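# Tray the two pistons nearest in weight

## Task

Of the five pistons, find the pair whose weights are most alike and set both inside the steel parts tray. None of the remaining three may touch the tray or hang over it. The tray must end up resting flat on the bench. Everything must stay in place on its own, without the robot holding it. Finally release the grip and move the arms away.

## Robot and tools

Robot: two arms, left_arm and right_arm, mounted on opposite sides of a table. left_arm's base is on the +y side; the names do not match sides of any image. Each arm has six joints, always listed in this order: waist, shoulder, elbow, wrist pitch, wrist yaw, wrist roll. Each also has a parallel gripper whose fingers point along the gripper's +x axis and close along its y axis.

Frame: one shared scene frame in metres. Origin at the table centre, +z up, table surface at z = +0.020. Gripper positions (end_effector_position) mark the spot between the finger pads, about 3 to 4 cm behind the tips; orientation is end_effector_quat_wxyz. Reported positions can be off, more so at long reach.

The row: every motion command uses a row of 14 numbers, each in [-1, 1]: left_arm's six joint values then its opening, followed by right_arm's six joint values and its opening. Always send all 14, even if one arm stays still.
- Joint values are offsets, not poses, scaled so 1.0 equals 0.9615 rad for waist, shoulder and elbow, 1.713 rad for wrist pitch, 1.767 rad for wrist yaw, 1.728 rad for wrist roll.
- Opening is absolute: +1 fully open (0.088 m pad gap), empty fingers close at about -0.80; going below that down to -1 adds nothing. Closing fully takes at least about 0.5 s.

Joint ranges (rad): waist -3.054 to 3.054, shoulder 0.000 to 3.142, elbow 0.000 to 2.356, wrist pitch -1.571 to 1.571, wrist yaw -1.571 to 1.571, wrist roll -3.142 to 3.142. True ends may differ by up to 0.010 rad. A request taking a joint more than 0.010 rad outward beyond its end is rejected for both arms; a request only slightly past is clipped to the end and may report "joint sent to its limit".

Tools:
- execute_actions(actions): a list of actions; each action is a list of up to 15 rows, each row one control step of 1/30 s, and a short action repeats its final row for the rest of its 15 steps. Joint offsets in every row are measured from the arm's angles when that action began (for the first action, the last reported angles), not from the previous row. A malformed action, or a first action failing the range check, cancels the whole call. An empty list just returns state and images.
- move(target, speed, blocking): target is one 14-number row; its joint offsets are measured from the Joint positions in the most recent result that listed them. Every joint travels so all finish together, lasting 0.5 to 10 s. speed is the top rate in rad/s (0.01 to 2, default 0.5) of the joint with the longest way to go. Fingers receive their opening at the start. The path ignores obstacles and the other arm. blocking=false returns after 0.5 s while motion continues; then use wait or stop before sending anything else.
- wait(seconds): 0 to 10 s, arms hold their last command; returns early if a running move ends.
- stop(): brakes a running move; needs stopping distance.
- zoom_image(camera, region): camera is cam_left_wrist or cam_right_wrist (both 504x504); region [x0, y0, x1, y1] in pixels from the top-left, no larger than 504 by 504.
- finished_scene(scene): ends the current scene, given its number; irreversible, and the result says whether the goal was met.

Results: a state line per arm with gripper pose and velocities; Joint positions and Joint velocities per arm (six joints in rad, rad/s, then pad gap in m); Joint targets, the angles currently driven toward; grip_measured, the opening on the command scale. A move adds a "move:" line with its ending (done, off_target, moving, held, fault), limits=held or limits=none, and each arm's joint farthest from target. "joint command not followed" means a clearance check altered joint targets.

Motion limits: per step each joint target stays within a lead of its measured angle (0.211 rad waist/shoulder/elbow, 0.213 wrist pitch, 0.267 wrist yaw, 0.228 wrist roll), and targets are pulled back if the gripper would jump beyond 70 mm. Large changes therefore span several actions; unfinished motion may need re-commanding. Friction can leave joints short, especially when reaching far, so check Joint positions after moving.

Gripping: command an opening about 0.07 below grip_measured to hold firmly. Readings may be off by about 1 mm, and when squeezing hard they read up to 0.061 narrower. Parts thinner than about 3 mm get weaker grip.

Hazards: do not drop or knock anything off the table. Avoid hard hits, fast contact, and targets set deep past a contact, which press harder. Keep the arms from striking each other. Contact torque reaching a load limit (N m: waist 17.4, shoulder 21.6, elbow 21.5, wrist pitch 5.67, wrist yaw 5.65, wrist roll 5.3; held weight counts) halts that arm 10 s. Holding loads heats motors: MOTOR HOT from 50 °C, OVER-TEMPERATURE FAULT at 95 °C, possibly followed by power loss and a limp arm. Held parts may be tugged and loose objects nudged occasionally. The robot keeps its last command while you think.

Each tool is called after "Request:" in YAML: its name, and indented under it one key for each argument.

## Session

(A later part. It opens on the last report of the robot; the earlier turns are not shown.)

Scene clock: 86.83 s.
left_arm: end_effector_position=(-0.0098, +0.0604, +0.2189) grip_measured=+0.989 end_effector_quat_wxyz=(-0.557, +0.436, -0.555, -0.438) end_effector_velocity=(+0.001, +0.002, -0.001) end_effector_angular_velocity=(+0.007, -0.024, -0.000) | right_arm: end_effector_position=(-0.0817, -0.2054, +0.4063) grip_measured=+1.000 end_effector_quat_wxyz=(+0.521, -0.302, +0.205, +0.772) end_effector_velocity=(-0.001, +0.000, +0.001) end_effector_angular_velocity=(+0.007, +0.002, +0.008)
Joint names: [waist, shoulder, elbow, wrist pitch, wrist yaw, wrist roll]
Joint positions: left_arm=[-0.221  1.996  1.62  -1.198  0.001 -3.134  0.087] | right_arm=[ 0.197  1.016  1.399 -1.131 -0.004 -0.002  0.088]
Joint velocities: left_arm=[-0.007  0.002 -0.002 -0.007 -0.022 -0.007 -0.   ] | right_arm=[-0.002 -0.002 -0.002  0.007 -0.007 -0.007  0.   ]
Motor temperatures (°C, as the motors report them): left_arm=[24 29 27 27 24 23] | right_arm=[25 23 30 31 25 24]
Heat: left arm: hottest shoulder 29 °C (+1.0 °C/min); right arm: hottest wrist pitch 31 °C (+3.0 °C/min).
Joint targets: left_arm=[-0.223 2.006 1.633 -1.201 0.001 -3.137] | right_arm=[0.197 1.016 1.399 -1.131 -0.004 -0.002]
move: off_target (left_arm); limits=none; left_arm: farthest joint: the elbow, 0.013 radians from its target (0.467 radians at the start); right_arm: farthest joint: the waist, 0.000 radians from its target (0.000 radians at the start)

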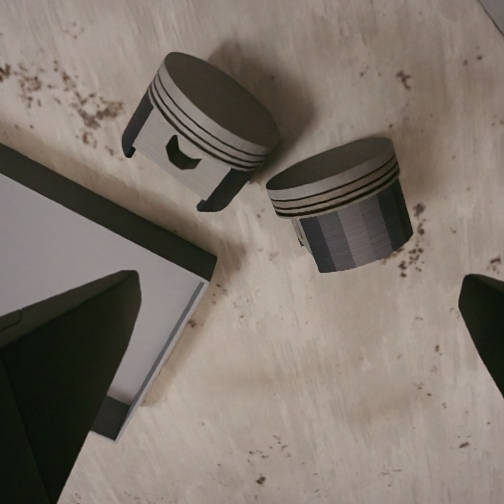

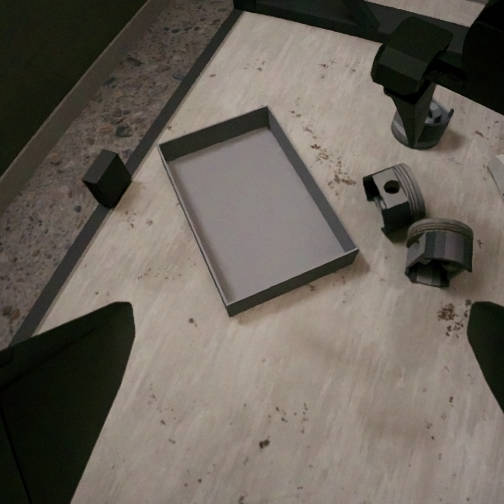

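Request:
move:
  target: [-0.151,0.03,-0.415,0.2417,0,0.291,0.85,0,0,0,0,0,0,1]
  speed: 0.6

Scene clock: 91.63 s.
left_arm: end_effector_position=(-0.0506, +0.1034, +0.1197) grip_measured=+0.853 end_effector_quat_wxyz=(-0.666, +0.238, -0.665, -0.240) end_effector_velocity=(+0.001, +0.002, +0.000) end_effector_angular_velocity=(+0.004, -0.010, +0.005) | right_arm: end_effector_position=(-0.0817, -0.2054, +0.4063) grip_measured=+1.000 end_effector_quat_wxyz=(+0.521, -0.302, +0.205, +0.772) end_effector_velocity=(+0.000, -0.002, -0.002) end_effector_angular_velocity=(-0.011, +0.007, -0.002)
Joint names: [waist, shoulder, elbow, wrist pitch, wrist yaw, wrist roll]
Joint positions: left_arm=[-0.363  2.018  1.232 -0.787  0.001 -2.634  0.081] | right_arm=[ 0.197  1.016  1.399 -1.131 -0.004 -0.002  0.088]
Joint velocities: left_arm=[-0.002 -0.002 -0.002 -0.007 -0.007 -0.007 -0.   ] | right_arm=[-0.002 -0.002 -0.002 -0.007 -0.007  0.007  0.   ]
Motor temperatures (°C, as the motors report them): left_arm=[24 29 27 27 24 23] | right_arm=[25 23 31 31 25 24]
Heat: left arm: hottest shoulder 29 °C (+1.0 °C/min); right arm: hottest elbow 31 °C (+3.0 °C/min).
Joint targets: left_arm=[-0.366 2.025 1.221 -0.784 0.001 -2.631] | right_arm=[0.197 1.016 1.399 -1.131 -0.004 -0.002]
move: off_target (left_arm); limits=none; left_arm: farthest joint: the elbow, 0.011 radians from its target (0.399 radians at the start); right_arm: farthest joint: the waist, 0.000 radians from its target (0.000 radians at the start)

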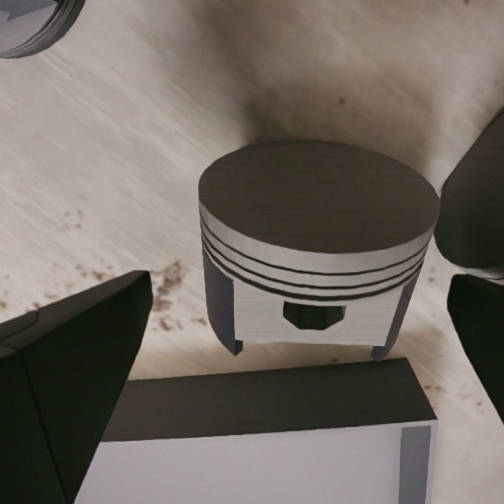

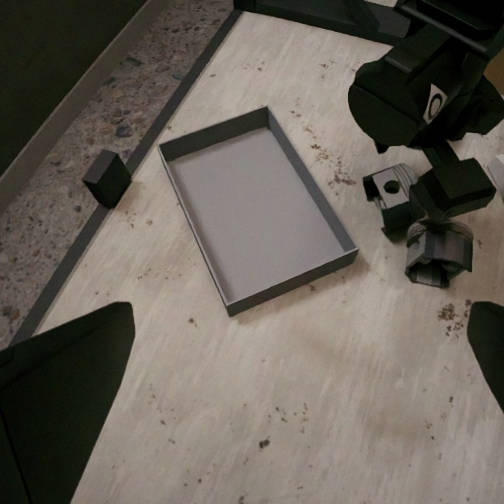

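Request:
move:
  target: [0.117,-0.03,0.25,-0.146,0,0.75,0.85,0,0,0,0,0,0,1]
  speed: 1.2

Scene clock: 95.07 s.
left_arm: end_effector_position=(-0.0198, +0.0711, +0.1788) grip_measured=+0.853 end_effector_quat_wxyz=(+0.685, +0.173, +0.686, -0.172) end_effector_velocity=(+0.003, +0.002, -0.001) end_effector_angular_velocity=(+0.006, -0.024, -0.010) | right_arm: end_effector_position=(-0.0817, -0.2054, +0.4063) grip_measured=+1.000 end_effector_quat_wxyz=(+0.521, -0.302, +0.205, +0.772) end_effector_velocity=(+0.000, -0.002, -0.003) end_effector_angular_velocity=(-0.015, +0.005, -0.002)
Joint names: [waist, shoulder, elbow, wrist pitch, wrist yaw, wrist roll]
Joint positions: left_arm=[-0.254  1.999  1.46  -1.034  0.001 -1.341  0.081] | right_arm=[ 0.197  1.016  1.399 -1.131 -0.004 -0.002  0.088]
Joint velocities: left_arm=[-0.002  0.002 -0.002 -0.007 -0.022  0.007 -0.   ] | right_arm=[-0.002 -0.002 -0.007 -0.007 -0.007  0.007  0.   ]
Motor temperatures (°C, as the motors report them): left_arm=[24 30 27 27 24 23] | right_arm=[25 23 31 31 25 24]
Heat: left arm: hottest shoulder 30 °C (+2.0 °C/min); right arm: hottest elbow 31 °C (+3.0 °C/min).
Joint targets: left_arm=[-0.251 1.989 1.473 -1.037 0.001 -1.338] | right_arm=[0.197 1.016 1.399 -1.131 -0.004 -0.002]
move: off_target (left_arm); limits=none; left_arm: farthest joint: the elbow, 0.012 radians from its target (0.240 radians at the start); right_arm: farthest joint: the waist, 0.000 radians from its target (0.000 radians at the start)

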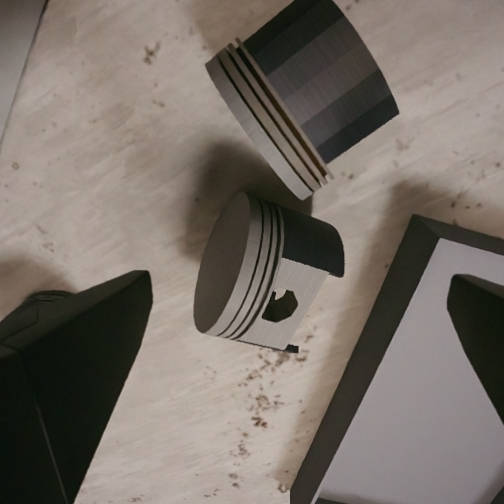

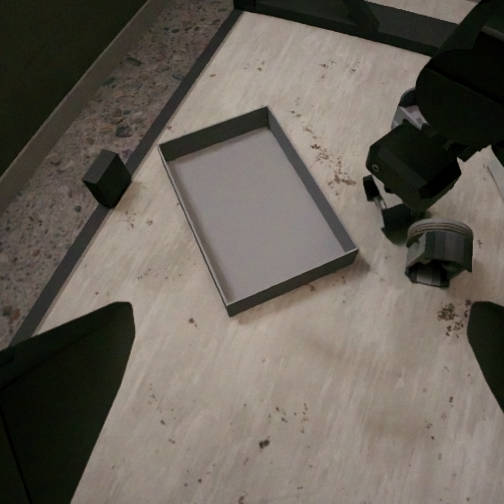

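Request:
move:
  target: [0.142,0.181,0.043,0.082,0,0.641,0.8,0,0,0,0,0,0,1]
  speed: 1.1

Scene clock: 97.63 s.
left_arm: end_effector_position=(+0.0254, +0.0353, +0.1261) grip_measured=+0.803 end_effector_quat_wxyz=(+0.526, +0.472, +0.526, -0.473) end_effector_velocity=(+0.001, +0.004, -0.001) end_effector_angular_velocity=(+0.011, -0.009, +0.005) | right_arm: end_effector_position=(-0.0817, -0.2054, +0.4063) grip_measured=+1.000 end_effector_quat_wxyz=(+0.521, -0.302, +0.205, +0.772) end_effector_velocity=(-0.002, -0.002, -0.003) end_effector_angular_velocity=(-0.019, +0.014, +0.009)
Joint names: [waist, shoulder, elbow, wrist pitch, wrist yaw, wrist roll]
Joint positions: left_arm=[-0.12   2.162  1.49  -0.897  0.001 -0.237  0.078] | right_arm=[ 0.197  1.016  1.399 -1.131 -0.004 -0.002  0.088]
Joint velocities: left_arm=[-0.002 -0.002 -0.007 -0.007 -0.007 -0.007 -0.   ] | right_arm=[-0.002  0.002 -0.002 -0.007 -0.022  0.007  0.   ]
Motor temperatures (°C, as the motors report them): left_arm=[24 30 28 27 24 23] | right_arm=[25 23 31 31 25 24]
Heat: left arm: hottest shoulder 30 °C (+2.0 °C/min); right arm: hottest elbow 31 °C (+2.0 °C/min).
Joint targets: left_arm=[-0.118 2.173 1.502 -0.894 0.001 -0.234] | right_arm=[0.197 1.016 1.399 -1.131 -0.004 -0.002]
move: off_target (left_arm); limits=none; left_arm: farthest joint: the elbow, 0.012 radians from its target (0.041 radians at the start); right_arm: farthest joint: the waist, 0.000 radians from its target (0.000 radians at the start)

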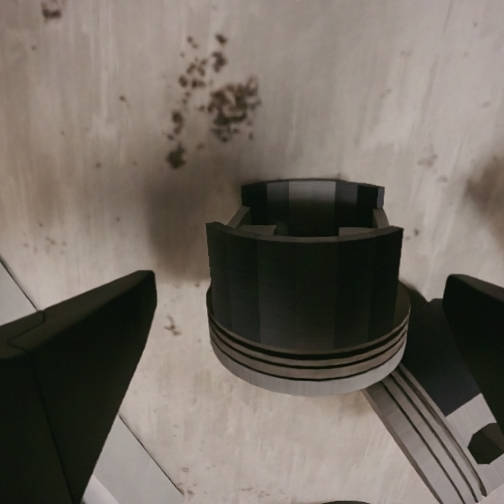

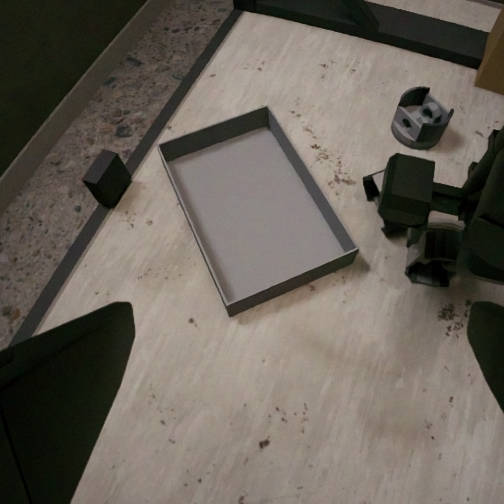

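Request:
move:
  target: [-0.013,0.148,-0.049,0.098,0,0,0.72,0,0,0,0,0,0,1]
  speed: 0.25

Scene clock: 99.63 s.
left_arm: end_effector_position=(+0.0209, +0.0305, +0.0676) grip_measured=+0.723 end_effector_quat_wxyz=(+0.523, +0.476, +0.525, -0.474) end_effector_velocity=(+0.000, +0.002, +0.000) end_effector_angular_velocity=(+0.006, -0.008, +0.005) | right_arm: end_effector_position=(-0.0817, -0.2054, +0.4063) grip_measured=+1.000 end_effector_quat_wxyz=(+0.521, -0.302, +0.205, +0.772) end_effector_velocity=(-0.001, +0.000, +0.003) end_effector_angular_velocity=(+0.012, +0.004, +0.008)
Joint names: [waist, shoulder, elbow, wrist pitch, wrist yaw, wrist roll]
Joint positions: left_arm=[-0.13   2.295  1.452 -0.732  0.001 -0.237  0.074] | right_arm=[ 0.197  1.016  1.399 -1.131 -0.004 -0.002  0.088]
Joint velocities: left_arm=[-0.002 -0.002 -0.002 -0.007 -0.007 -0.007 -0.   ] | right_arm=[-0.002 -0.002  0.002  0.007 -0.007 -0.007  0.   ]
Motor temperatures (°C, as the motors report them): left_arm=[24 31 28 27 24 23] | right_arm=[25 23 31 31 25 24]
Heat: left arm: hottest shoulder 31 °C (+3.0 °C/min); right arm: hottest elbow 31 °C (+2.0 °C/min).
Joint targets: left_arm=[-0.132 2.305 1.442 -0.729 0.001 -0.237] | right_arm=[0.197 1.016 1.399 -1.131 -0.004 -0.002]
move: done; limits=none; left_arm: farthest joint: the shoulder, 0.010 radians from its target (0.142 radians at the start); right_arm: farthest joint: the waist, 0.000 radians from its target (0.000 radians at the start)

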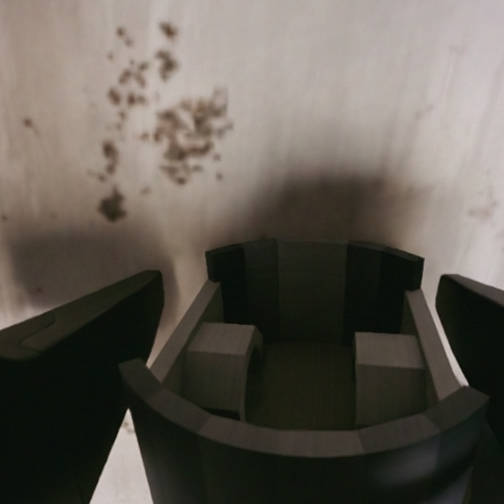

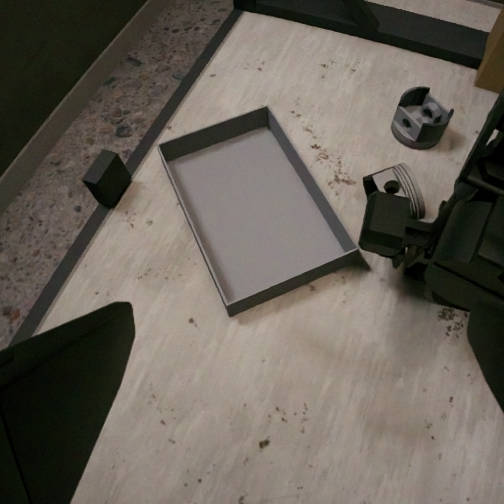

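Request:
execute_actions:
  actions:
    - [[0,0,0,0,0,0,0.68,0,0,0,0,0,0,1],[0,0,0,0,0,0,0.64,0,0,0,0,0,0,1],[0,0,0,0,0,0,0.6,0,0,0,0,0,0,1],[0,0,0,0,0,0,0.57,0,0,0,0,0,0,1],[0,0,0,0,0,0,0.54,0,0,0,0,0,0,1],[0,0,0,0,0,0,0.51,0,0,0,0,0,0,1],[0,0,0,0,0,0,0.48,0,0,0,0,0,0,1],[0,0,0,0,0,0,0.46,0,0,0,0,0,0,1],[0,0,0,0,0,0,0.44,0,0,0,0,0,0,1],[0,0,0,0,0,0,0.42,0,0,0,0,0,0,1],[0,0,0,0,0,0,0.40,0,0,0,0,0,0,1],[0,0,0,0,0,0,0.38,0,0,0,0,0,0,1],[0,0,0,0,0,0,0.36,0,0,0,0,0,0,1],[0,0,0,0,0,0,0.34,0,0,0,0,0,0,1],[0,0,0,0,0,0,0.32,0,0,0,0,0,0,1]]
    - [[0,0,0,0,0,0,0.30,0,0,0,0,0,0,1],[0,0,0,0,0,0,0.28,0,0,0,0,0,0,1]]

Scene clock: 101.13 s.
left_arm: end_effector_position=(+0.0209, +0.0304, +0.0676) grip_measured=+0.313 end_effector_quat_wxyz=(+0.523, +0.476, +0.525, -0.474) end_effector_velocity=(+0.003, +0.004, -0.001) end_effector_angular_velocity=(+0.011, -0.009, +0.010) | right_arm: end_effector_position=(-0.0817, -0.2054, +0.4063) grip_measured=+1.000 end_effector_quat_wxyz=(+0.521, -0.302, +0.205, +0.772) end_effector_velocity=(-0.004, -0.004, -0.005) end_effector_angular_velocity=(-0.032, +0.008, +0.029)
Joint names: [waist, shoulder, elbow, wrist pitch, wrist yaw, wrist roll]
Joint positions: left_arm=[-0.13   2.295  1.452 -0.731  0.001 -0.237  0.054] | right_arm=[ 0.197  1.016  1.399 -1.131 -0.004 -0.002  0.088]
Joint velocities: left_arm=[ 0.002 -0.002 -0.007 -0.007 -0.007 -0.007 -0.   ] | right_arm=[-0.002  0.002 -0.002 -0.022 -0.037 -0.007  0.   ]
Motor temperatures (°C, as the motors report them): left_arm=[24 31 28 27 24 23] | right_arm=[25 23 31 31 25 24]
Heat: left arm: hottest shoulder 31 °C (+3.0 °C/min); right arm: hottest elbow 31 °C (+2.0 °C/min).
Joint targets: left_arm=[-0.130 2.295 1.452 -0.731 0.001 -0.237] | right_arm=[0.197 1.016 1.399 -1.131 -0.004 -0.002]

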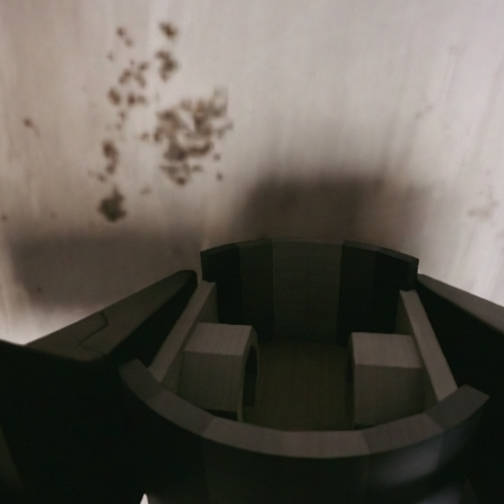

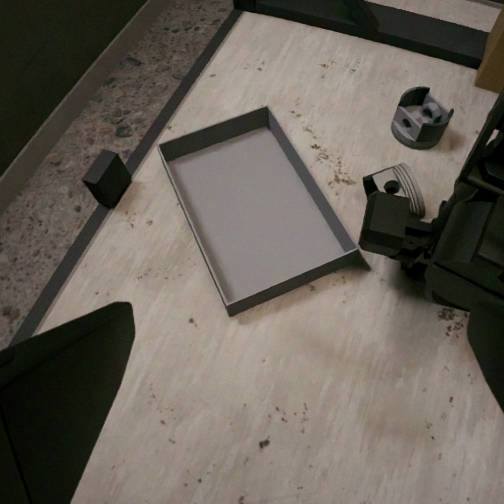

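Request:
move:
  target: [0.02,-0.16,0.055,-0.105,0,0,0.2,0,0,0,0,0,0,1]
  speed: 0.35

Scene clock: 103.47 s.
left_arm: end_effector_position=(+0.0282, +0.0359, +0.1293) grip_measured=+0.313 end_effector_quat_wxyz=(+0.527, +0.471, +0.528, -0.471) end_effector_velocity=(+0.003, +0.007, -0.001) end_effector_angular_velocity=(+0.026, -0.011, +0.010) | right_arm: end_effector_position=(-0.0817, -0.2054, +0.4063) grip_measured=+1.000 end_effector_quat_wxyz=(+0.521, -0.302, +0.205, +0.772) end_effector_velocity=(-0.001, +0.000, +0.001) end_effector_angular_velocity=(+0.003, +0.012, -0.002)
Joint names: [waist, shoulder, elbow, wrist pitch, wrist yaw, wrist roll]
Joint positions: left_arm=[-0.113  2.155  1.492 -0.908  0.001 -0.237  0.054] | right_arm=[ 0.197  1.016  1.399 -1.131 -0.004 -0.002  0.088]
Joint velocities: left_arm=[ 0.002 -0.002 -0.007 -0.022 -0.007 -0.007 -0.   ] | right_arm=[-0.002 -0.002 -0.002  0.007 -0.007  0.007  0.   ]
Motor temperatures (°C, as the motors report them): left_arm=[24 32 28 27 24 23] | right_arm=[25 23 31 32 25 24]
Heat: left arm: hottest shoulder 32 °C (+4.0 °C/min); right arm: hottest wrist pitch 32 °C (+3.0 °C/min).
Joint targets: left_arm=[-0.111 2.141 1.505 -0.911 0.001 -0.237] | right_arm=[0.197 1.016 1.399 -1.131 -0.004 -0.002]
move: off_target (left_arm); limits=none; left_arm: farthest joint: the shoulder, 0.014 radians from its target (0.153 radians at the start); right_arm: farthest joint: the waist, 0.000 radians from its target (0.000 radians at the start)

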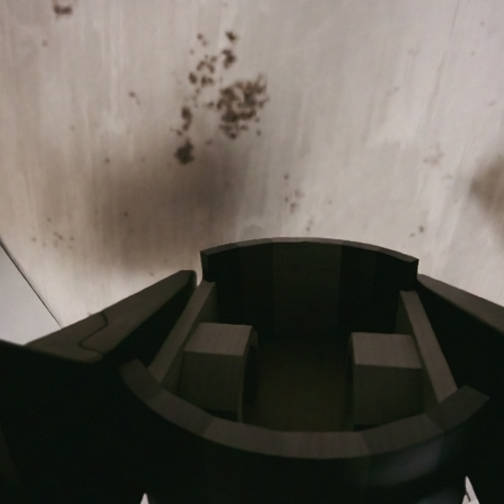

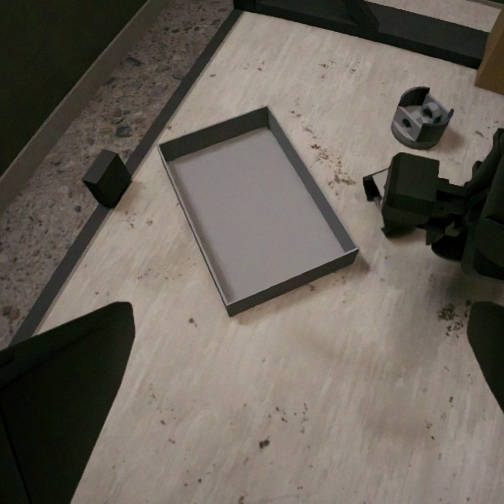

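Request:
move:
  target: [0.17,-0.516,-0.343,-0.096,0,-0.84,0.22,0,0,0,0,0,0,1]
  speed: 1.0

Request:
move:
  target: [0.405,-0.236,-0.251,0.012,0,-0.835,0.22,0,0,0,0,0,0,1]
  speed: 1.0

Scene clock: 106.33 s.
left_arm: end_effector_position=(+0.0877, +0.1381, +0.2104) grip_measured=+0.313 end_effector_quat_wxyz=(-0.705, +0.054, -0.705, -0.053) end_effector_velocity=(-0.001, +0.002, +0.000) end_effector_angular_velocity=(+0.008, -0.007, -0.015) | right_arm: end_effector_position=(-0.0817, -0.2054, +0.4063) grip_measured=+1.000 end_effector_quat_wxyz=(+0.521, -0.302, +0.205, +0.772) end_effector_velocity=(-0.000, -0.002, -0.002) end_effector_angular_velocity=(+0.001, -0.022, +0.017)
Joint names: [waist, shoulder, elbow, wrist pitch, wrist yaw, wrist roll]
Joint positions: left_arm=[ 0.047  1.672  1.172 -1.069  0.001 -1.685  0.054] | right_arm=[ 0.197  1.016  1.399 -1.131 -0.004 -0.002  0.088]
Joint velocities: left_arm=[-0.007 -0.002 -0.002 -0.007 -0.007  0.007  0.   ] | right_arm=[ 0.007 -0.002 -0.002 -0.007  0.007 -0.022  0.   ]
Motor temperatures (°C, as the motors report them): left_arm=[24 32 28 27 24 23] | right_arm=[25 23 31 32 25 24]
Heat: left arm: hottest shoulder 32 °C (+5.1 °C/min); right arm: hottest wrist pitch 32 °C (+3.1 °C/min).
Joint targets: left_arm=[0.050 1.659 1.163 -1.072 0.001 -1.688] | right_arm=[0.197 1.016 1.399 -1.131 -0.004 -0.002]
move: off_target (left_arm); limits=none; left_arm: farthest joint: the shoulder, 0.013 radians from its target (0.497 radians at the start); right_arm: farthest joint: the waist, 0.000 radians from its target (0.000 radians at the start)

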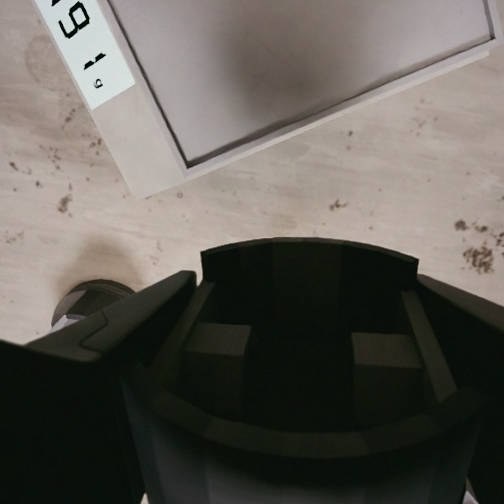

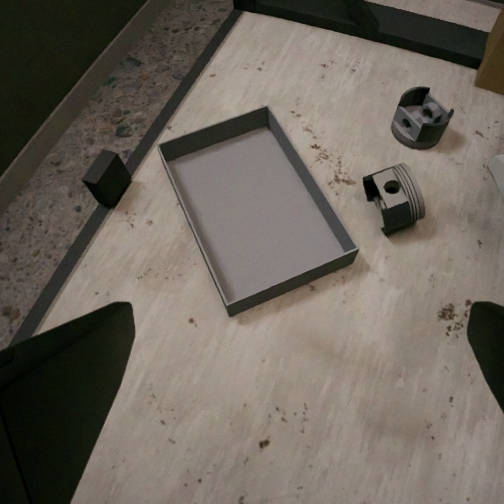

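Scene clock: 108.53 s.
left_arm: end_effector_position=(+0.1725, +0.2164, +0.2060) grip_measured=+0.313 end_effector_quat_wxyz=(-0.388, +0.591, -0.389, -0.590) end_effector_velocity=(+0.001, -0.001, -0.000) end_effector_angular_velocity=(-0.004, -0.010, +0.020) | right_arm: end_effector_position=(-0.0817, -0.2054, +0.4063) grip_measured=+1.000 end_effector_quat_wxyz=(+0.521, -0.302, +0.205, +0.772) end_effector_velocity=(-0.000, -0.001, -0.001) end_effector_angular_velocity=(-0.007, -0.003, +0.008)
Joint names: [waist, shoulder, elbow, wrist pitch, wrist yaw, wrist roll]
Joint positions: left_arm=[ 0.434  1.456  0.939 -1.052  0.001 -3.124  0.054] | right_arm=[ 0.197  1.016  1.399 -1.131 -0.004 -0.002  0.088]
Joint velocities: left_arm=[-0.002 -0.002 -0.002  0.007 -0.007 -0.022  0.   ] | right_arm=[-0.002  0.002  0.002 -0.007 -0.007 -0.007  0.   ]
Motor temperatures (°C, as the motors report them): left_arm=[24 32 28 27 24 23] | right_arm=[25 23 31 32 25 24]
Heat: left arm: hottest shoulder 32 °C (+5.0 °C/min); right arm: hottest wrist pitch 32 °C (+3.0 °C/min).
Joint targets: left_arm=[0.437 1.445 0.930 -1.049 0.001 -3.128] | right_arm=[0.197 1.016 1.399 -1.131 -0.004 -0.002]
move: off_target (left_arm); limits=none; left_arm: farthest joint: the shoulder, 0.011 radians from its target (0.227 radians at the start); right_arm: farthest joint: the waist, 0.000 radians from its target (0.000 radians at the start)

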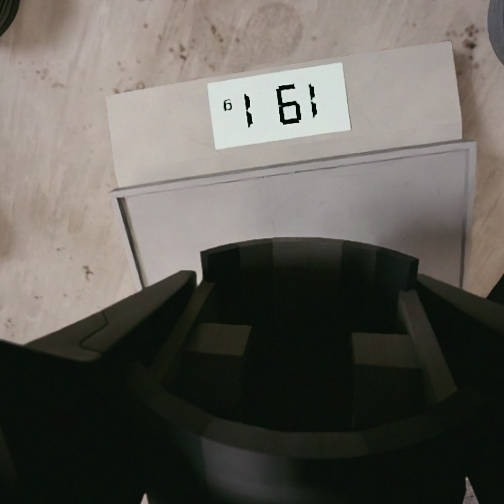

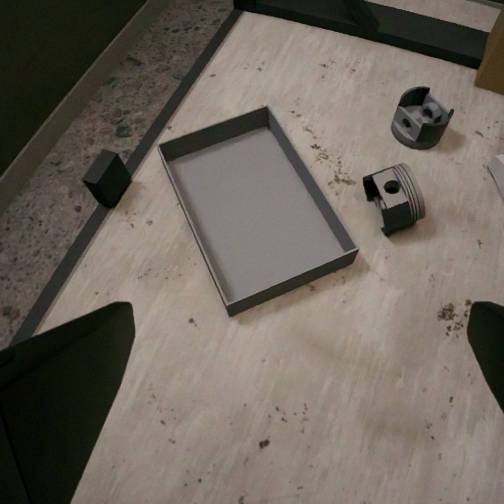

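Request:
move:
  target: [0,0.176,-0.1945,0.202,0,0,0.22,0,0,0,0,0,0,1]
  speed: 0.4

Scene clock: 110.40 s.
left_arm: end_effector_position=(+0.1748, +0.2114, +0.1295) grip_measured=+0.313 end_effector_quat_wxyz=(-0.388, +0.590, -0.389, -0.591) end_effector_velocity=(-0.001, +0.004, -0.002) end_effector_angular_velocity=(+0.019, +0.000, +0.005) | right_arm: end_effector_position=(-0.0817, -0.2054, +0.4063) grip_measured=+1.000 end_effector_quat_wxyz=(+0.521, -0.302, +0.205, +0.772) end_effector_velocity=(+0.003, -0.003, -0.004) end_effector_angular_velocity=(-0.017, -0.018, -0.003)
Joint names: [waist, shoulder, elbow, wrist pitch, wrist yaw, wrist roll]
Joint positions: left_arm=[ 0.434  1.621  0.76  -0.71   0.001 -3.125  0.054] | right_arm=[ 0.197  1.016  1.399 -1.131 -0.004 -0.002  0.088]
Joint velocities: left_arm=[-0.002  0.002 -0.007 -0.007 -0.007 -0.007 -0.   ] | right_arm=[-0.002 -0.002 -0.002 -0.022  0.007 -0.007  0.   ]
Motor temperatures (°C, as the motors report them): left_arm=[24 32 28 27 24 23] | right_arm=[25 23 31 32 25 24]
Heat: left arm: hottest shoulder 32 °C (+5.1 °C/min); right arm: hottest wrist pitch 32 °C (+3.0 °C/min).
Joint targets: left_arm=[0.434 1.625 0.752 -0.706 0.001 -3.124] | right_arm=[0.197 1.016 1.399 -1.131 -0.004 -0.002]
move: done; limits=none; left_arm: farthest joint: the elbow, 0.008 radians from its target (0.187 radians at the start); right_arm: farthest joint: the waist, 0.000 radians from its target (0.000 radians at the start)

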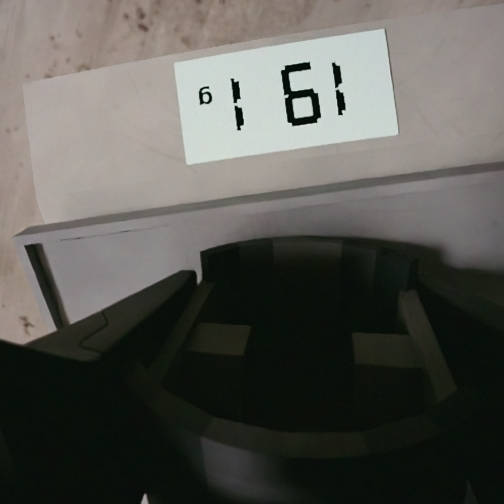

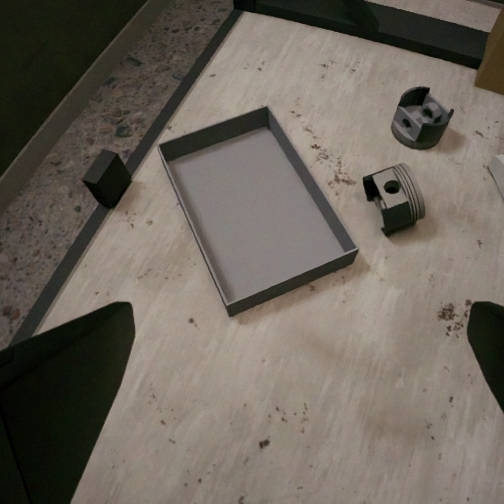

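Lower ~3 mm, then release.

Request:
execute_actions:
  actions:
    - [[0,0.004,0,0.002,0,0,0.22,0,0,0,0,0,0,1],[0,0.008,0,0.004,0,0,0.22,0,0,0,0,0,0,1],[0,0.011,0,0.006,0,0,0.22,0,0,0,0,0,0,1],[0,0.014,0,0.008,0,0,0.22,0,0,0,0,0,0,1],[0,0.017,0,0.009,0,0,0.22,0,0,0,0,0,0,1]]

Scene clock: 111.23 s.
left_arm: end_effector_position=(+0.1753, +0.2102, +0.1269) grip_measured=+0.313 end_effector_quat_wxyz=(-0.388, +0.590, -0.389, -0.591) end_effector_velocity=(+0.003, +0.001, -0.001) end_effector_angular_velocity=(+0.007, -0.021, +0.020) | right_arm: end_effector_position=(-0.0817, -0.2054, +0.4063) grip_measured=+1.000 end_effector_quat_wxyz=(+0.521, -0.302, +0.205, +0.772) end_effector_velocity=(+0.001, -0.003, -0.000) end_effector_angular_velocity=(-0.002, -0.001, +0.008)
Joint names: [waist, shoulder, elbow, wrist pitch, wrist yaw, wrist roll]
Joint positions: left_arm=[ 0.434  1.633  0.76  -0.698  0.001 -3.125  0.054] | right_arm=[ 0.197  1.016  1.399 -1.131 -0.004 -0.002  0.088]
Joint velocities: left_arm=[-0.002  0.002 -0.002  0.007 -0.022 -0.022 -0.   ] | right_arm=[-0.002 -0.007 -0.002 -0.007 -0.007 -0.007  0.   ]
Motor temperatures (°C, as the motors report them): left_arm=[24 32 28 27 24 23] | right_arm=[25 23 31 32 25 24]
Heat: left arm: hottest shoulder 32 °C (+5.1 °C/min); right arm: hottest wrist pitch 32 °C (+3.0 °C/min).
Joint targets: left_arm=[0.434 1.637 0.760 -0.694 0.001 -3.125] | right_arm=[0.197 1.016 1.399 -1.131 -0.004 -0.002]

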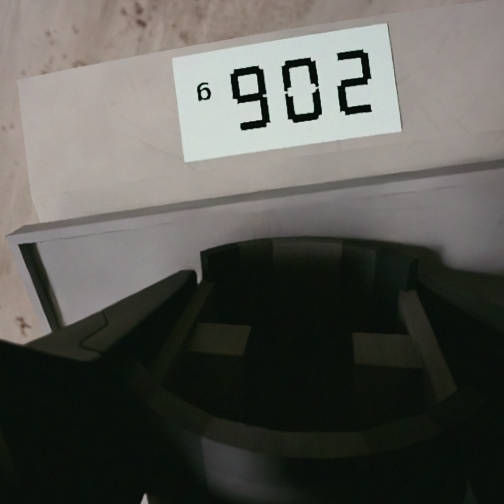

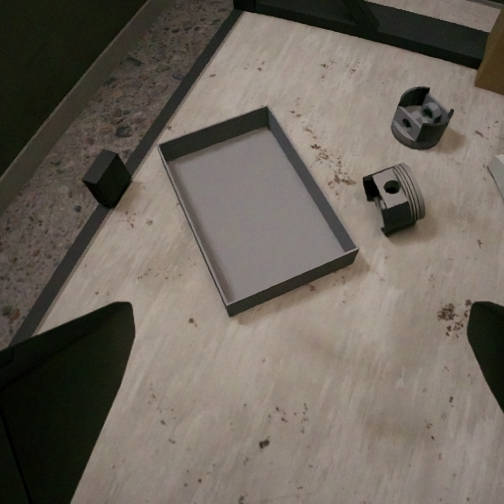

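Just touching. Release.

Request:
execute_actions:
  actions:
    - [[0,0,0,0,0,0,0.28,0,0,0,0,0,0,1],[0,0,0,0,0,0,0.34,0,0,0,0,0,0,1],[0,0,0,0,0,0,0.4,0,0,0,0,0,0,1],[0,0,0,0,0,0,0.48,0,0,0,0,0,0,1],[0,0,0,0,0,0,0.56,0,0,0,0,0,0,1],[0,0,0,0,0,0,0.65,0,0,0,0,0,0,1]]

Request:
wait:
  seconds: 1.5

Scene clock: 112.10 s.
left_arm: end_effector_position=(+0.1753, +0.2102, +0.1269) grip_measured=+0.635 end_effector_quat_wxyz=(-0.388, +0.590, -0.389, -0.591) end_effector_velocity=(-0.000, +0.002, +0.000) end_effector_angular_velocity=(+0.010, -0.004, -0.010) | right_arm: end_effector_position=(-0.0817, -0.2054, +0.4063) grip_measured=+1.000 end_effector_quat_wxyz=(+0.521, -0.302, +0.205, +0.772) end_effector_velocity=(+0.001, -0.003, -0.002) end_effector_angular_velocity=(-0.007, -0.003, +0.008)
Joint names: [waist, shoulder, elbow, wrist pitch, wrist yaw, wrist roll]
Joint positions: left_arm=[ 0.434  1.633  0.76  -0.698  0.001 -3.125  0.07 ] | right_arm=[ 0.197  1.016  1.399 -1.131 -0.004 -0.002  0.088]
Joint velocities: left_arm=[-0.002 -0.002 -0.002 -0.007 -0.007  0.007  0.006] | right_arm=[-0.002 -0.007 -0.007 -0.007 -0.007 -0.007  0.   ]
Motor temperatures (°C, as the motors report them): left_arm=[24 32 28 27 24 23] | right_arm=[25 23 31 32 25 24]
Heat: left arm: hottest shoulder 32 °C (+5.1 °C/min); right arm: hottest wrist pitch 32 °C (+2.0 °C/min).
Joint targets: left_arm=[0.434 1.633 0.760 -0.698 0.001 -3.125] | right_arm=[0.197 1.016 1.399 -1.131 -0.004 -0.002]

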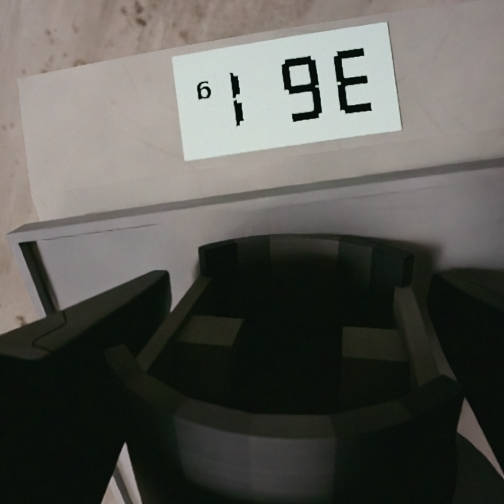

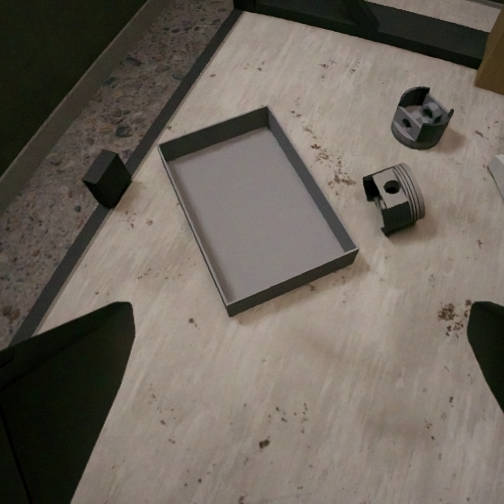

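Scene clock: 113.60 s.
left_arm: end_effector_position=(+0.1753, +0.2102, +0.1269) grip_measured=+0.647 end_effector_quat_wxyz=(-0.388, +0.590, -0.389, -0.591) end_effector_velocity=(+0.002, -0.002, +0.001) end_effector_angular_velocity=(-0.008, -0.012, +0.005) | right_arm: end_effector_position=(-0.0817, -0.2054, +0.4063) grip_measured=+1.000 end_effector_quat_wxyz=(+0.521, -0.302, +0.205, +0.772) end_effector_velocity=(+0.001, -0.001, -0.002) end_effector_angular_velocity=(-0.011, +0.007, -0.007)
Joint names: [waist, shoulder, elbow, wrist pitch, wrist yaw, wrist roll]
Joint positions: left_arm=[ 0.434  1.633  0.76  -0.698  0.001 -3.125  0.071] | right_arm=[ 0.197  1.016  1.399 -1.131 -0.004 -0.002  0.088]
Joint velocities: left_arm=[-0.002 -0.002  0.002  0.007 -0.007 -0.007 -0.   ] | right_arm=[-0.007 -0.002 -0.002 -0.007 -0.007  0.007  0.   ]
Motor temperatures (°C, as the motors report them): left_arm=[24 32 27 27 24 23] | right_arm=[25 23 31 32 25 24]
Heat: left arm: hottest shoulder 32 °C (+5.0 °C/min); right arm: hottest wrist pitch 32 °C (+2.0 °C/min).
Joint targets: left_arm=[0.434 1.633 0.760 -0.698 0.001 -3.125] | right_arm=[0.197 1.016 1.399 -1.131 -0.004 -0.002]
wait: 1.50 s; at rest by 0.20 s

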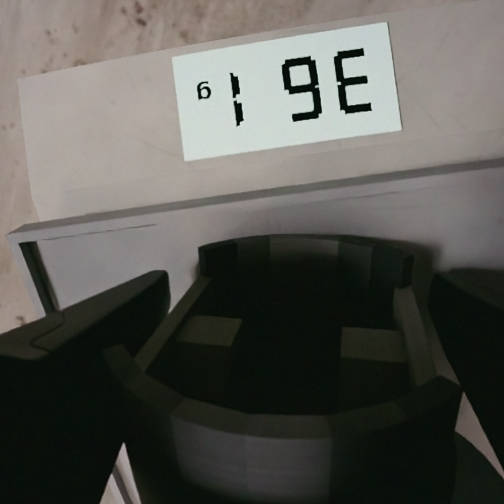

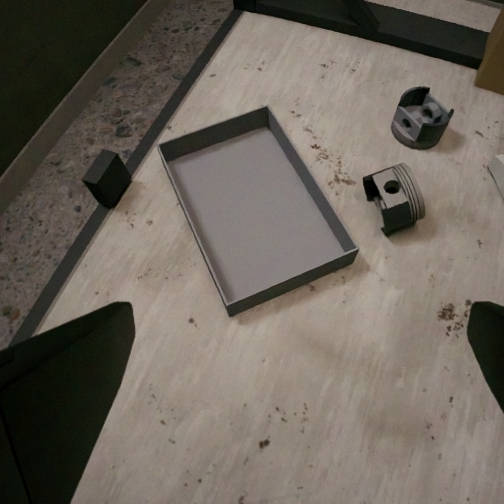

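Request:
execute_actions:
  actions:
    - [[0,0,0,0,0,0,0.61,0,0,0,0,0,0,1],[0,0,0,0,0,0,0.57,0,0,0,0,0,0,1],[0,0,0,0,0,0,0.54,0,0,0,0,0,0,1],[0,0,0,0,0,0,0.51,0,0,0,0,0,0,1],[0,0,0,0,0,0,0.48,0,0,0,0,0,0,1],[0,0,0,0,0,0,0.45,0,0,0,0,0,0,1],[0,0,0,0,0,0,0.42,0,0,0,0,0,0,1],[0,0,0,0,0,0,0.40,0,0,0,0,0,0,1],[0,0,0,0,0,0,0.38,0,0,0,0,0,0,1],[0,0,0,0,0,0,0.36,0,0,0,0,0,0,1],[0,0,0,0,0,0,0.34,0,0,0,0,0,0,1],[0,0,0,0,0,0,0.32,0,0,0,0,0,0,1],[0,0,0,0,0,0,0.29,0,0,0,0,0,0,1],[0,0,0,0,0,0,0.26,0,0,0,0,0,0,1],[0,0,0,0,0,0,0.22,0,0,0,0,0,0,1]]
    - [[0,0,0,0,0,0,0.22,0,0,0,0,0,0,1]]

Scene clock: 115.67 s.
left_arm: end_effector_position=(+0.1752, +0.2103, +0.1269) grip_measured=+0.308 end_effector_quat_wxyz=(-0.388, +0.590, -0.389, -0.592) end_effector_velocity=(+0.002, +0.002, +0.001) end_effector_angular_velocity=(+0.011, -0.019, +0.005) | right_arm: end_effector_position=(-0.0817, -0.2054, +0.4063) grip_measured=+1.000 end_effector_quat_wxyz=(+0.521, -0.302, +0.205, +0.772) end_effector_velocity=(-0.001, +0.000, +0.003) end_effector_angular_velocity=(+0.012, +0.004, +0.008)
Joint names: [waist, shoulder, elbow, wrist pitch, wrist yaw, wrist roll]
Joint positions: left_arm=[ 0.434  1.633  0.76  -0.699  0.001 -3.125  0.054] | right_arm=[ 0.197  1.016  1.399 -1.131 -0.004 -0.002  0.088]
Joint velocities: left_arm=[-0.002 -0.002  0.002 -0.007 -0.022 -0.007 -0.   ] | right_arm=[-0.002 -0.002  0.002  0.007 -0.007 -0.007  0.   ]
Motor temperatures (°C, as the motors report them): left_arm=[24 31 27 27 24 23] | right_arm=[25 23 31 32 25 24]
Heat: left arm: hottest shoulder 31 °C (+4.0 °C/min); right arm: hottest wrist pitch 32 °C (+2.0 °C/min).
Joint targets: left_arm=[0.434 1.633 0.760 -0.699 0.001 -3.125] | right_arm=[0.197 1.016 1.399 -1.131 -0.004 -0.002]

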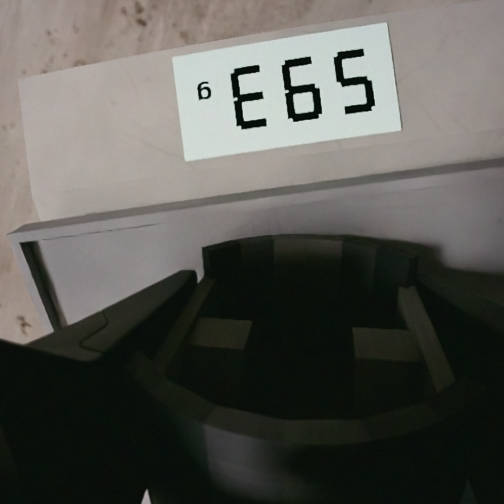

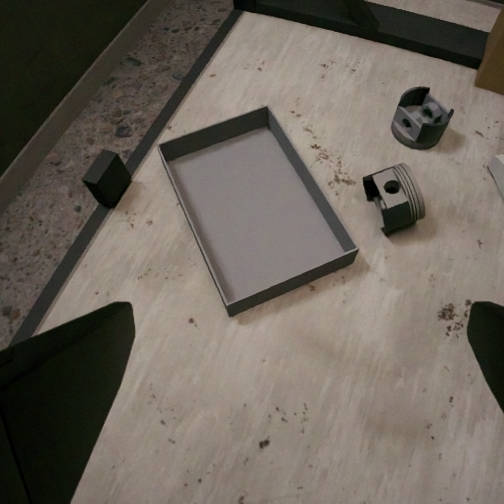

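Request:
move:
  target: [-0.22,-0.18,0.222,-0.208,0,0,0.22,0,0,0,0,0,0,1]
  speed: 0.5

Request:
move:
  target: [-0.995,0.915,1.0,-0.045,0,0,0.22,0,0,0,0,0,0,1]
  speed: 0.6

Scene clock: 119.10 s.
left_arm: end_effector_position=(+0.1277, +0.1970, +0.2068) grip_measured=+0.308 end_effector_quat_wxyz=(-0.447, +0.548, -0.448, -0.546) end_effector_velocity=(-0.000, -0.001, -0.000) end_effector_angular_velocity=(-0.006, -0.009, +0.000) | right_arm: end_effector_position=(-0.0817, -0.2054, +0.4063) grip_measured=+1.000 end_effector_quat_wxyz=(+0.521, -0.302, +0.205, +0.772) end_effector_velocity=(-0.003, -0.003, -0.002) end_effector_angular_velocity=(-0.010, +0.006, +0.024)
Joint names: [waist, shoulder, elbow, wrist pitch, wrist yaw, wrist roll]
Joint positions: left_arm=[ 0.226  1.471  0.956 -1.053 -0.    -3.125  0.054] | right_arm=[ 0.197  1.016  1.399 -1.131 -0.004 -0.002  0.088]
Joint velocities: left_arm=[-0.007 -0.002 -0.002  0.007 -0.007 -0.007 -0.   ] | right_arm=[ 0.002 -0.002 -0.002 -0.007 -0.022 -0.007  0.   ]
Motor temperatures (°C, as the motors report them): left_arm=[24 31 28 27 24 23] | right_arm=[25 23 31 32 25 24]
Heat: left arm: hottest shoulder 31 °C (+4.0 °C/min); right arm: hottest wrist pitch 32 °C (+2.0 °C/min).
Joint targets: left_arm=[0.223 1.460 0.973 -1.055 0.001 -3.125] | right_arm=[0.197 1.016 1.399 -1.131 -0.004 -0.002]
move: off_target (left_arm); limits=none; left_arm: farthest joint: the elbow, 0.018 radians from its target (0.214 radians at the start); right_arm: farthest joint: the waist, 0.000 radians from its target (0.000 radians at the start)

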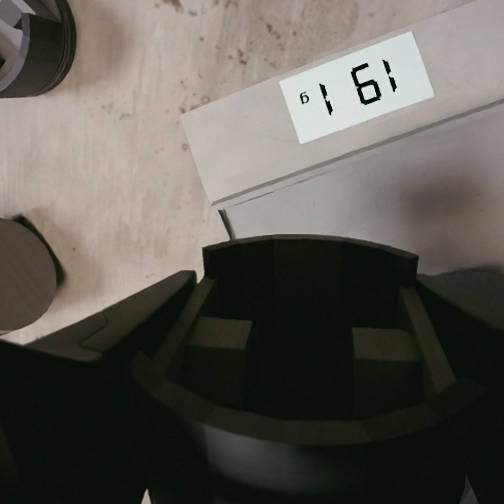

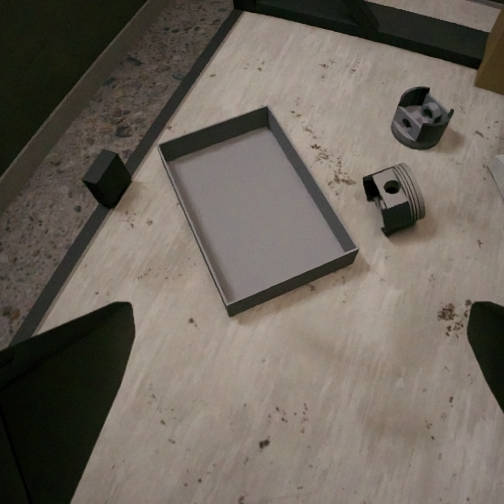

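Scene clock: 121.37 s.
left_arm: end_effector_position=(-0.2279, +0.0958, +0.1502) grip_measured=+0.308 end_effector_quat_wxyz=(-0.650, +0.279, -0.649, -0.280) end_effector_velocity=(+0.002, +0.002, -0.002) end_effector_angular_velocity=(+0.004, -0.014, +0.005) | right_arm: end_effector_position=(-0.0817, -0.2054, +0.4063) grip_measured=+1.000 end_effector_quat_wxyz=(+0.521, -0.302, +0.205, +0.772) end_effector_velocity=(-0.003, -0.002, -0.003) end_effector_angular_velocity=(-0.019, +0.014, +0.014)
Joint names: [waist, shoulder, elbow, wrist pitch, wrist yaw, wrist roll]
Joint positions: left_arm=[-0.732  2.345  1.9   -1.127  0.001 -3.125  0.054] | right_arm=[ 0.197  1.016  1.399 -1.131 -0.004 -0.002  0.088]
Joint velocities: left_arm=[-0.002  0.002 -0.002 -0.007 -0.007 -0.007 -0.   ] | right_arm=[ 0.002  0.002 -0.002 -0.007 -0.022  0.007  0.   ]
Motor temperatures (°C, as the motors report them): left_arm=[24 31 28 27 24 23] | right_arm=[25 23 31 32 25 24]
Heat: left arm: hottest shoulder 31 °C (+4.1 °C/min); right arm: hottest wrist pitch 32 °C (+2.0 °C/min).
Joint targets: left_arm=[-0.731 2.351 1.917 -1.130 0.000 -3.125] | right_arm=[0.197 1.016 1.399 -1.131 -0.004 -0.002]
move: off_target (left_arm); limits=none; left_arm: farthest joint: the elbow, 0.018 radians from its target (0.962 radians at the start); right_arm: farthest joint: the waist, 0.000 radians from its target (0.000 radians at the start)

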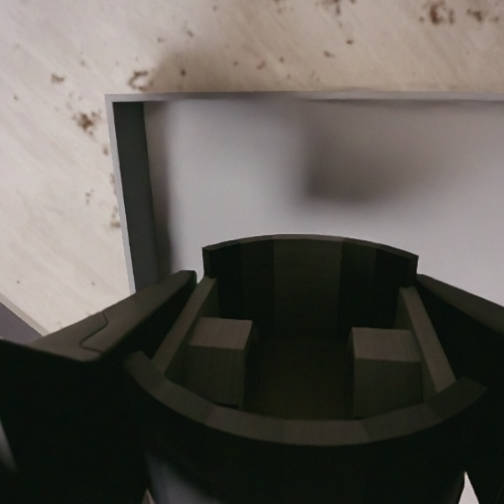

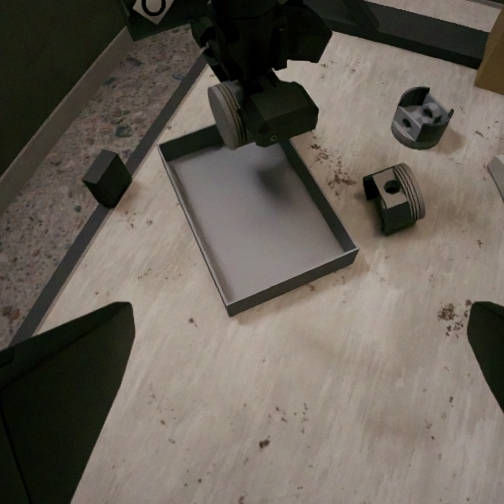

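Request:
move:
  target: [0,0.062,-0.226,0.158,0,0,0.22,0,0,0,0,0,0,1]
  speed: 0.3

Scene clock: 123.60 s.
left_arm: end_effector_position=(-0.2201, +0.1043, +0.0764) grip_measured=+0.308 end_effector_quat_wxyz=(-0.649, +0.279, -0.650, -0.280) end_effector_velocity=(+0.004, +0.004, +0.000) end_effector_angular_velocity=(+0.011, -0.020, -0.010) | right_arm: end_effector_position=(-0.0817, -0.2054, +0.4063) grip_measured=+1.000 end_effector_quat_wxyz=(+0.521, -0.302, +0.205, +0.772) end_effector_velocity=(-0.000, -0.003, -0.005) end_effector_angular_velocity=(-0.032, +0.009, +0.004)
Joint names: [waist, shoulder, elbow, wrist pitch, wrist yaw, wrist roll]
Joint positions: left_arm=[-0.732  2.401  1.69  -0.86   0.001 -3.125  0.054] | right_arm=[ 0.197  1.016  1.399 -1.131 -0.004 -0.002  0.088]
Joint velocities: left_arm=[-0.002 -0.002 -0.002 -0.022 -0.007  0.007 -0.   ] | right_arm=[-0.007  0.002 -0.002 -0.022 -0.022  0.007  0.   ]
Motor temperatures (°C, as the motors report them): left_arm=[24 32 28 27 24 23] | right_arm=[25 23 31 32 25 24]
Heat: left arm: hottest shoulder 32 °C (+5.1 °C/min); right arm: hottest wrist pitch 32 °C (+2.0 °C/min).
Joint targets: left_arm=[-0.732 2.404 1.682 -0.857 0.001 -3.125] | right_arm=[0.197 1.016 1.399 -1.131 -0.004 -0.002]
move: done; limits=none; left_arm: farthest joint: the elbow, 0.008 radians from its target (0.217 radians at the start); right_arm: farthest joint: the waist, 0.000 radians from its target (0.000 radians at the start)

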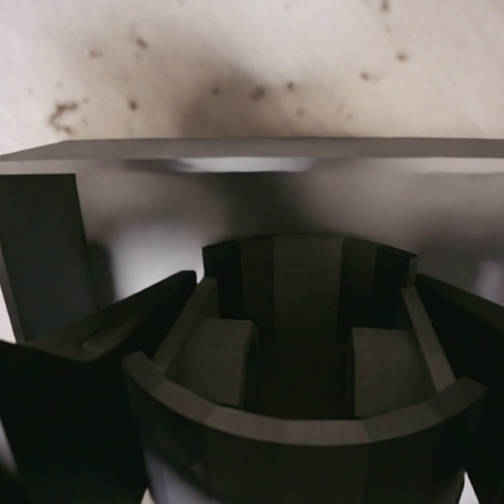

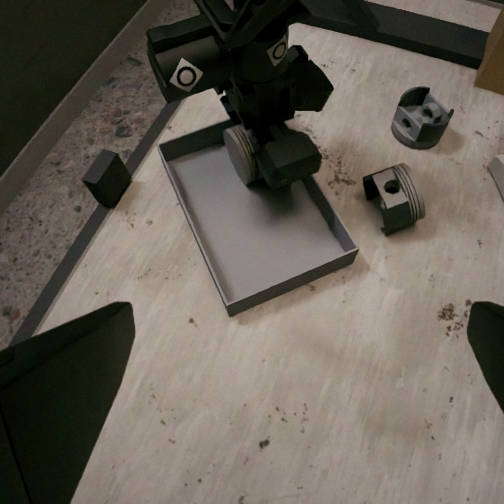

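Creep down ~4 mm.

Request:
execute_actions:
  actions:
    - [[0,0.003,0,0.002,0,0,0.22,0,0,0,0,0,0,1],[0,0.006,0,0.003,0,0,0.22,0,0,0,0,0,0,1],[0,0.008,0,0.004,0,0,0.22,0,0,0,0,0,0,1],[0,0.010,0,0.005,0,0,0.22,0,0,0,0,0,0,1],[0,0.012,0,0.006,0,0,0.22,0,0,0,0,0,0,1],[0,0.014,0,0.007,0,0,0.22,0,0,0,0,0,0,1]]

Scene clock: 124.40 s.
left_arm: end_effector_position=(-0.2208, +0.1036, +0.0739) grip_measured=+0.308 end_effector_quat_wxyz=(-0.648, +0.280, -0.651, -0.279) end_effector_velocity=(+0.002, -0.001, -0.003) end_effector_angular_velocity=(-0.003, -0.007, +0.010) | right_arm: end_effector_position=(-0.0817, -0.2054, +0.4063) grip_measured=+1.000 end_effector_quat_wxyz=(+0.521, -0.302, +0.205, +0.772) end_effector_velocity=(-0.000, -0.001, -0.003) end_effector_angular_velocity=(-0.011, -0.005, +0.008)
Joint names: [waist, shoulder, elbow, wrist pitch, wrist yaw, wrist roll]
Joint positions: left_arm=[-0.732  2.407  1.69  -0.851  0.001 -3.125  0.054] | right_arm=[ 0.197  1.016  1.399 -1.131 -0.004 -0.002  0.088]
Joint velocities: left_arm=[ 0.002  0.002 -0.007  0.007 -0.007 -0.007 -0.   ] | right_arm=[-0.002  0.002 -0.002 -0.007 -0.007 -0.007  0.   ]
Motor temperatures (°C, as the motors report them): left_arm=[24 32 28 27 24 23] | right_arm=[25 23 31 32 25 24]
Heat: left arm: hottest shoulder 32 °C (+4.1 °C/min); right arm: hottest wrist pitch 32 °C (+2.0 °C/min).
Joint targets: left_arm=[-0.732 2.415 1.690 -0.848 0.001 -3.125] | right_arm=[0.197 1.016 1.399 -1.131 -0.004 -0.002]

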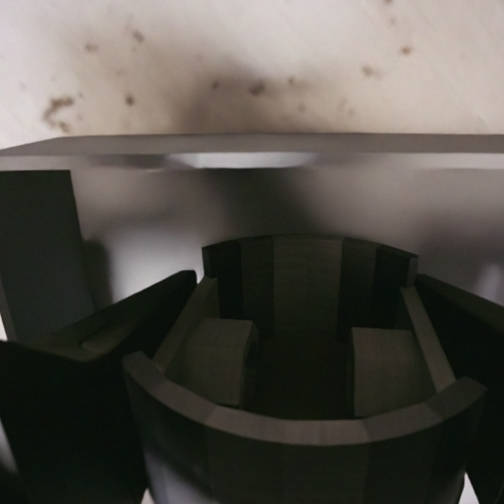

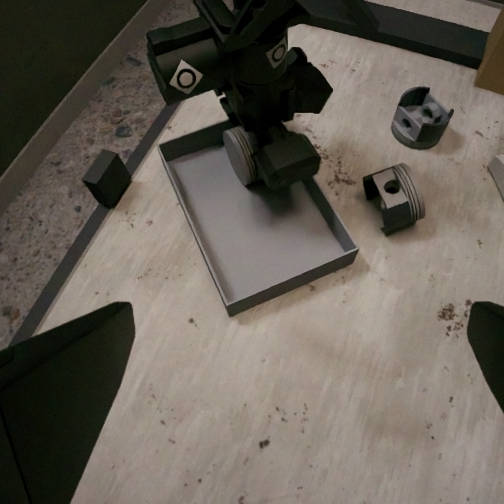

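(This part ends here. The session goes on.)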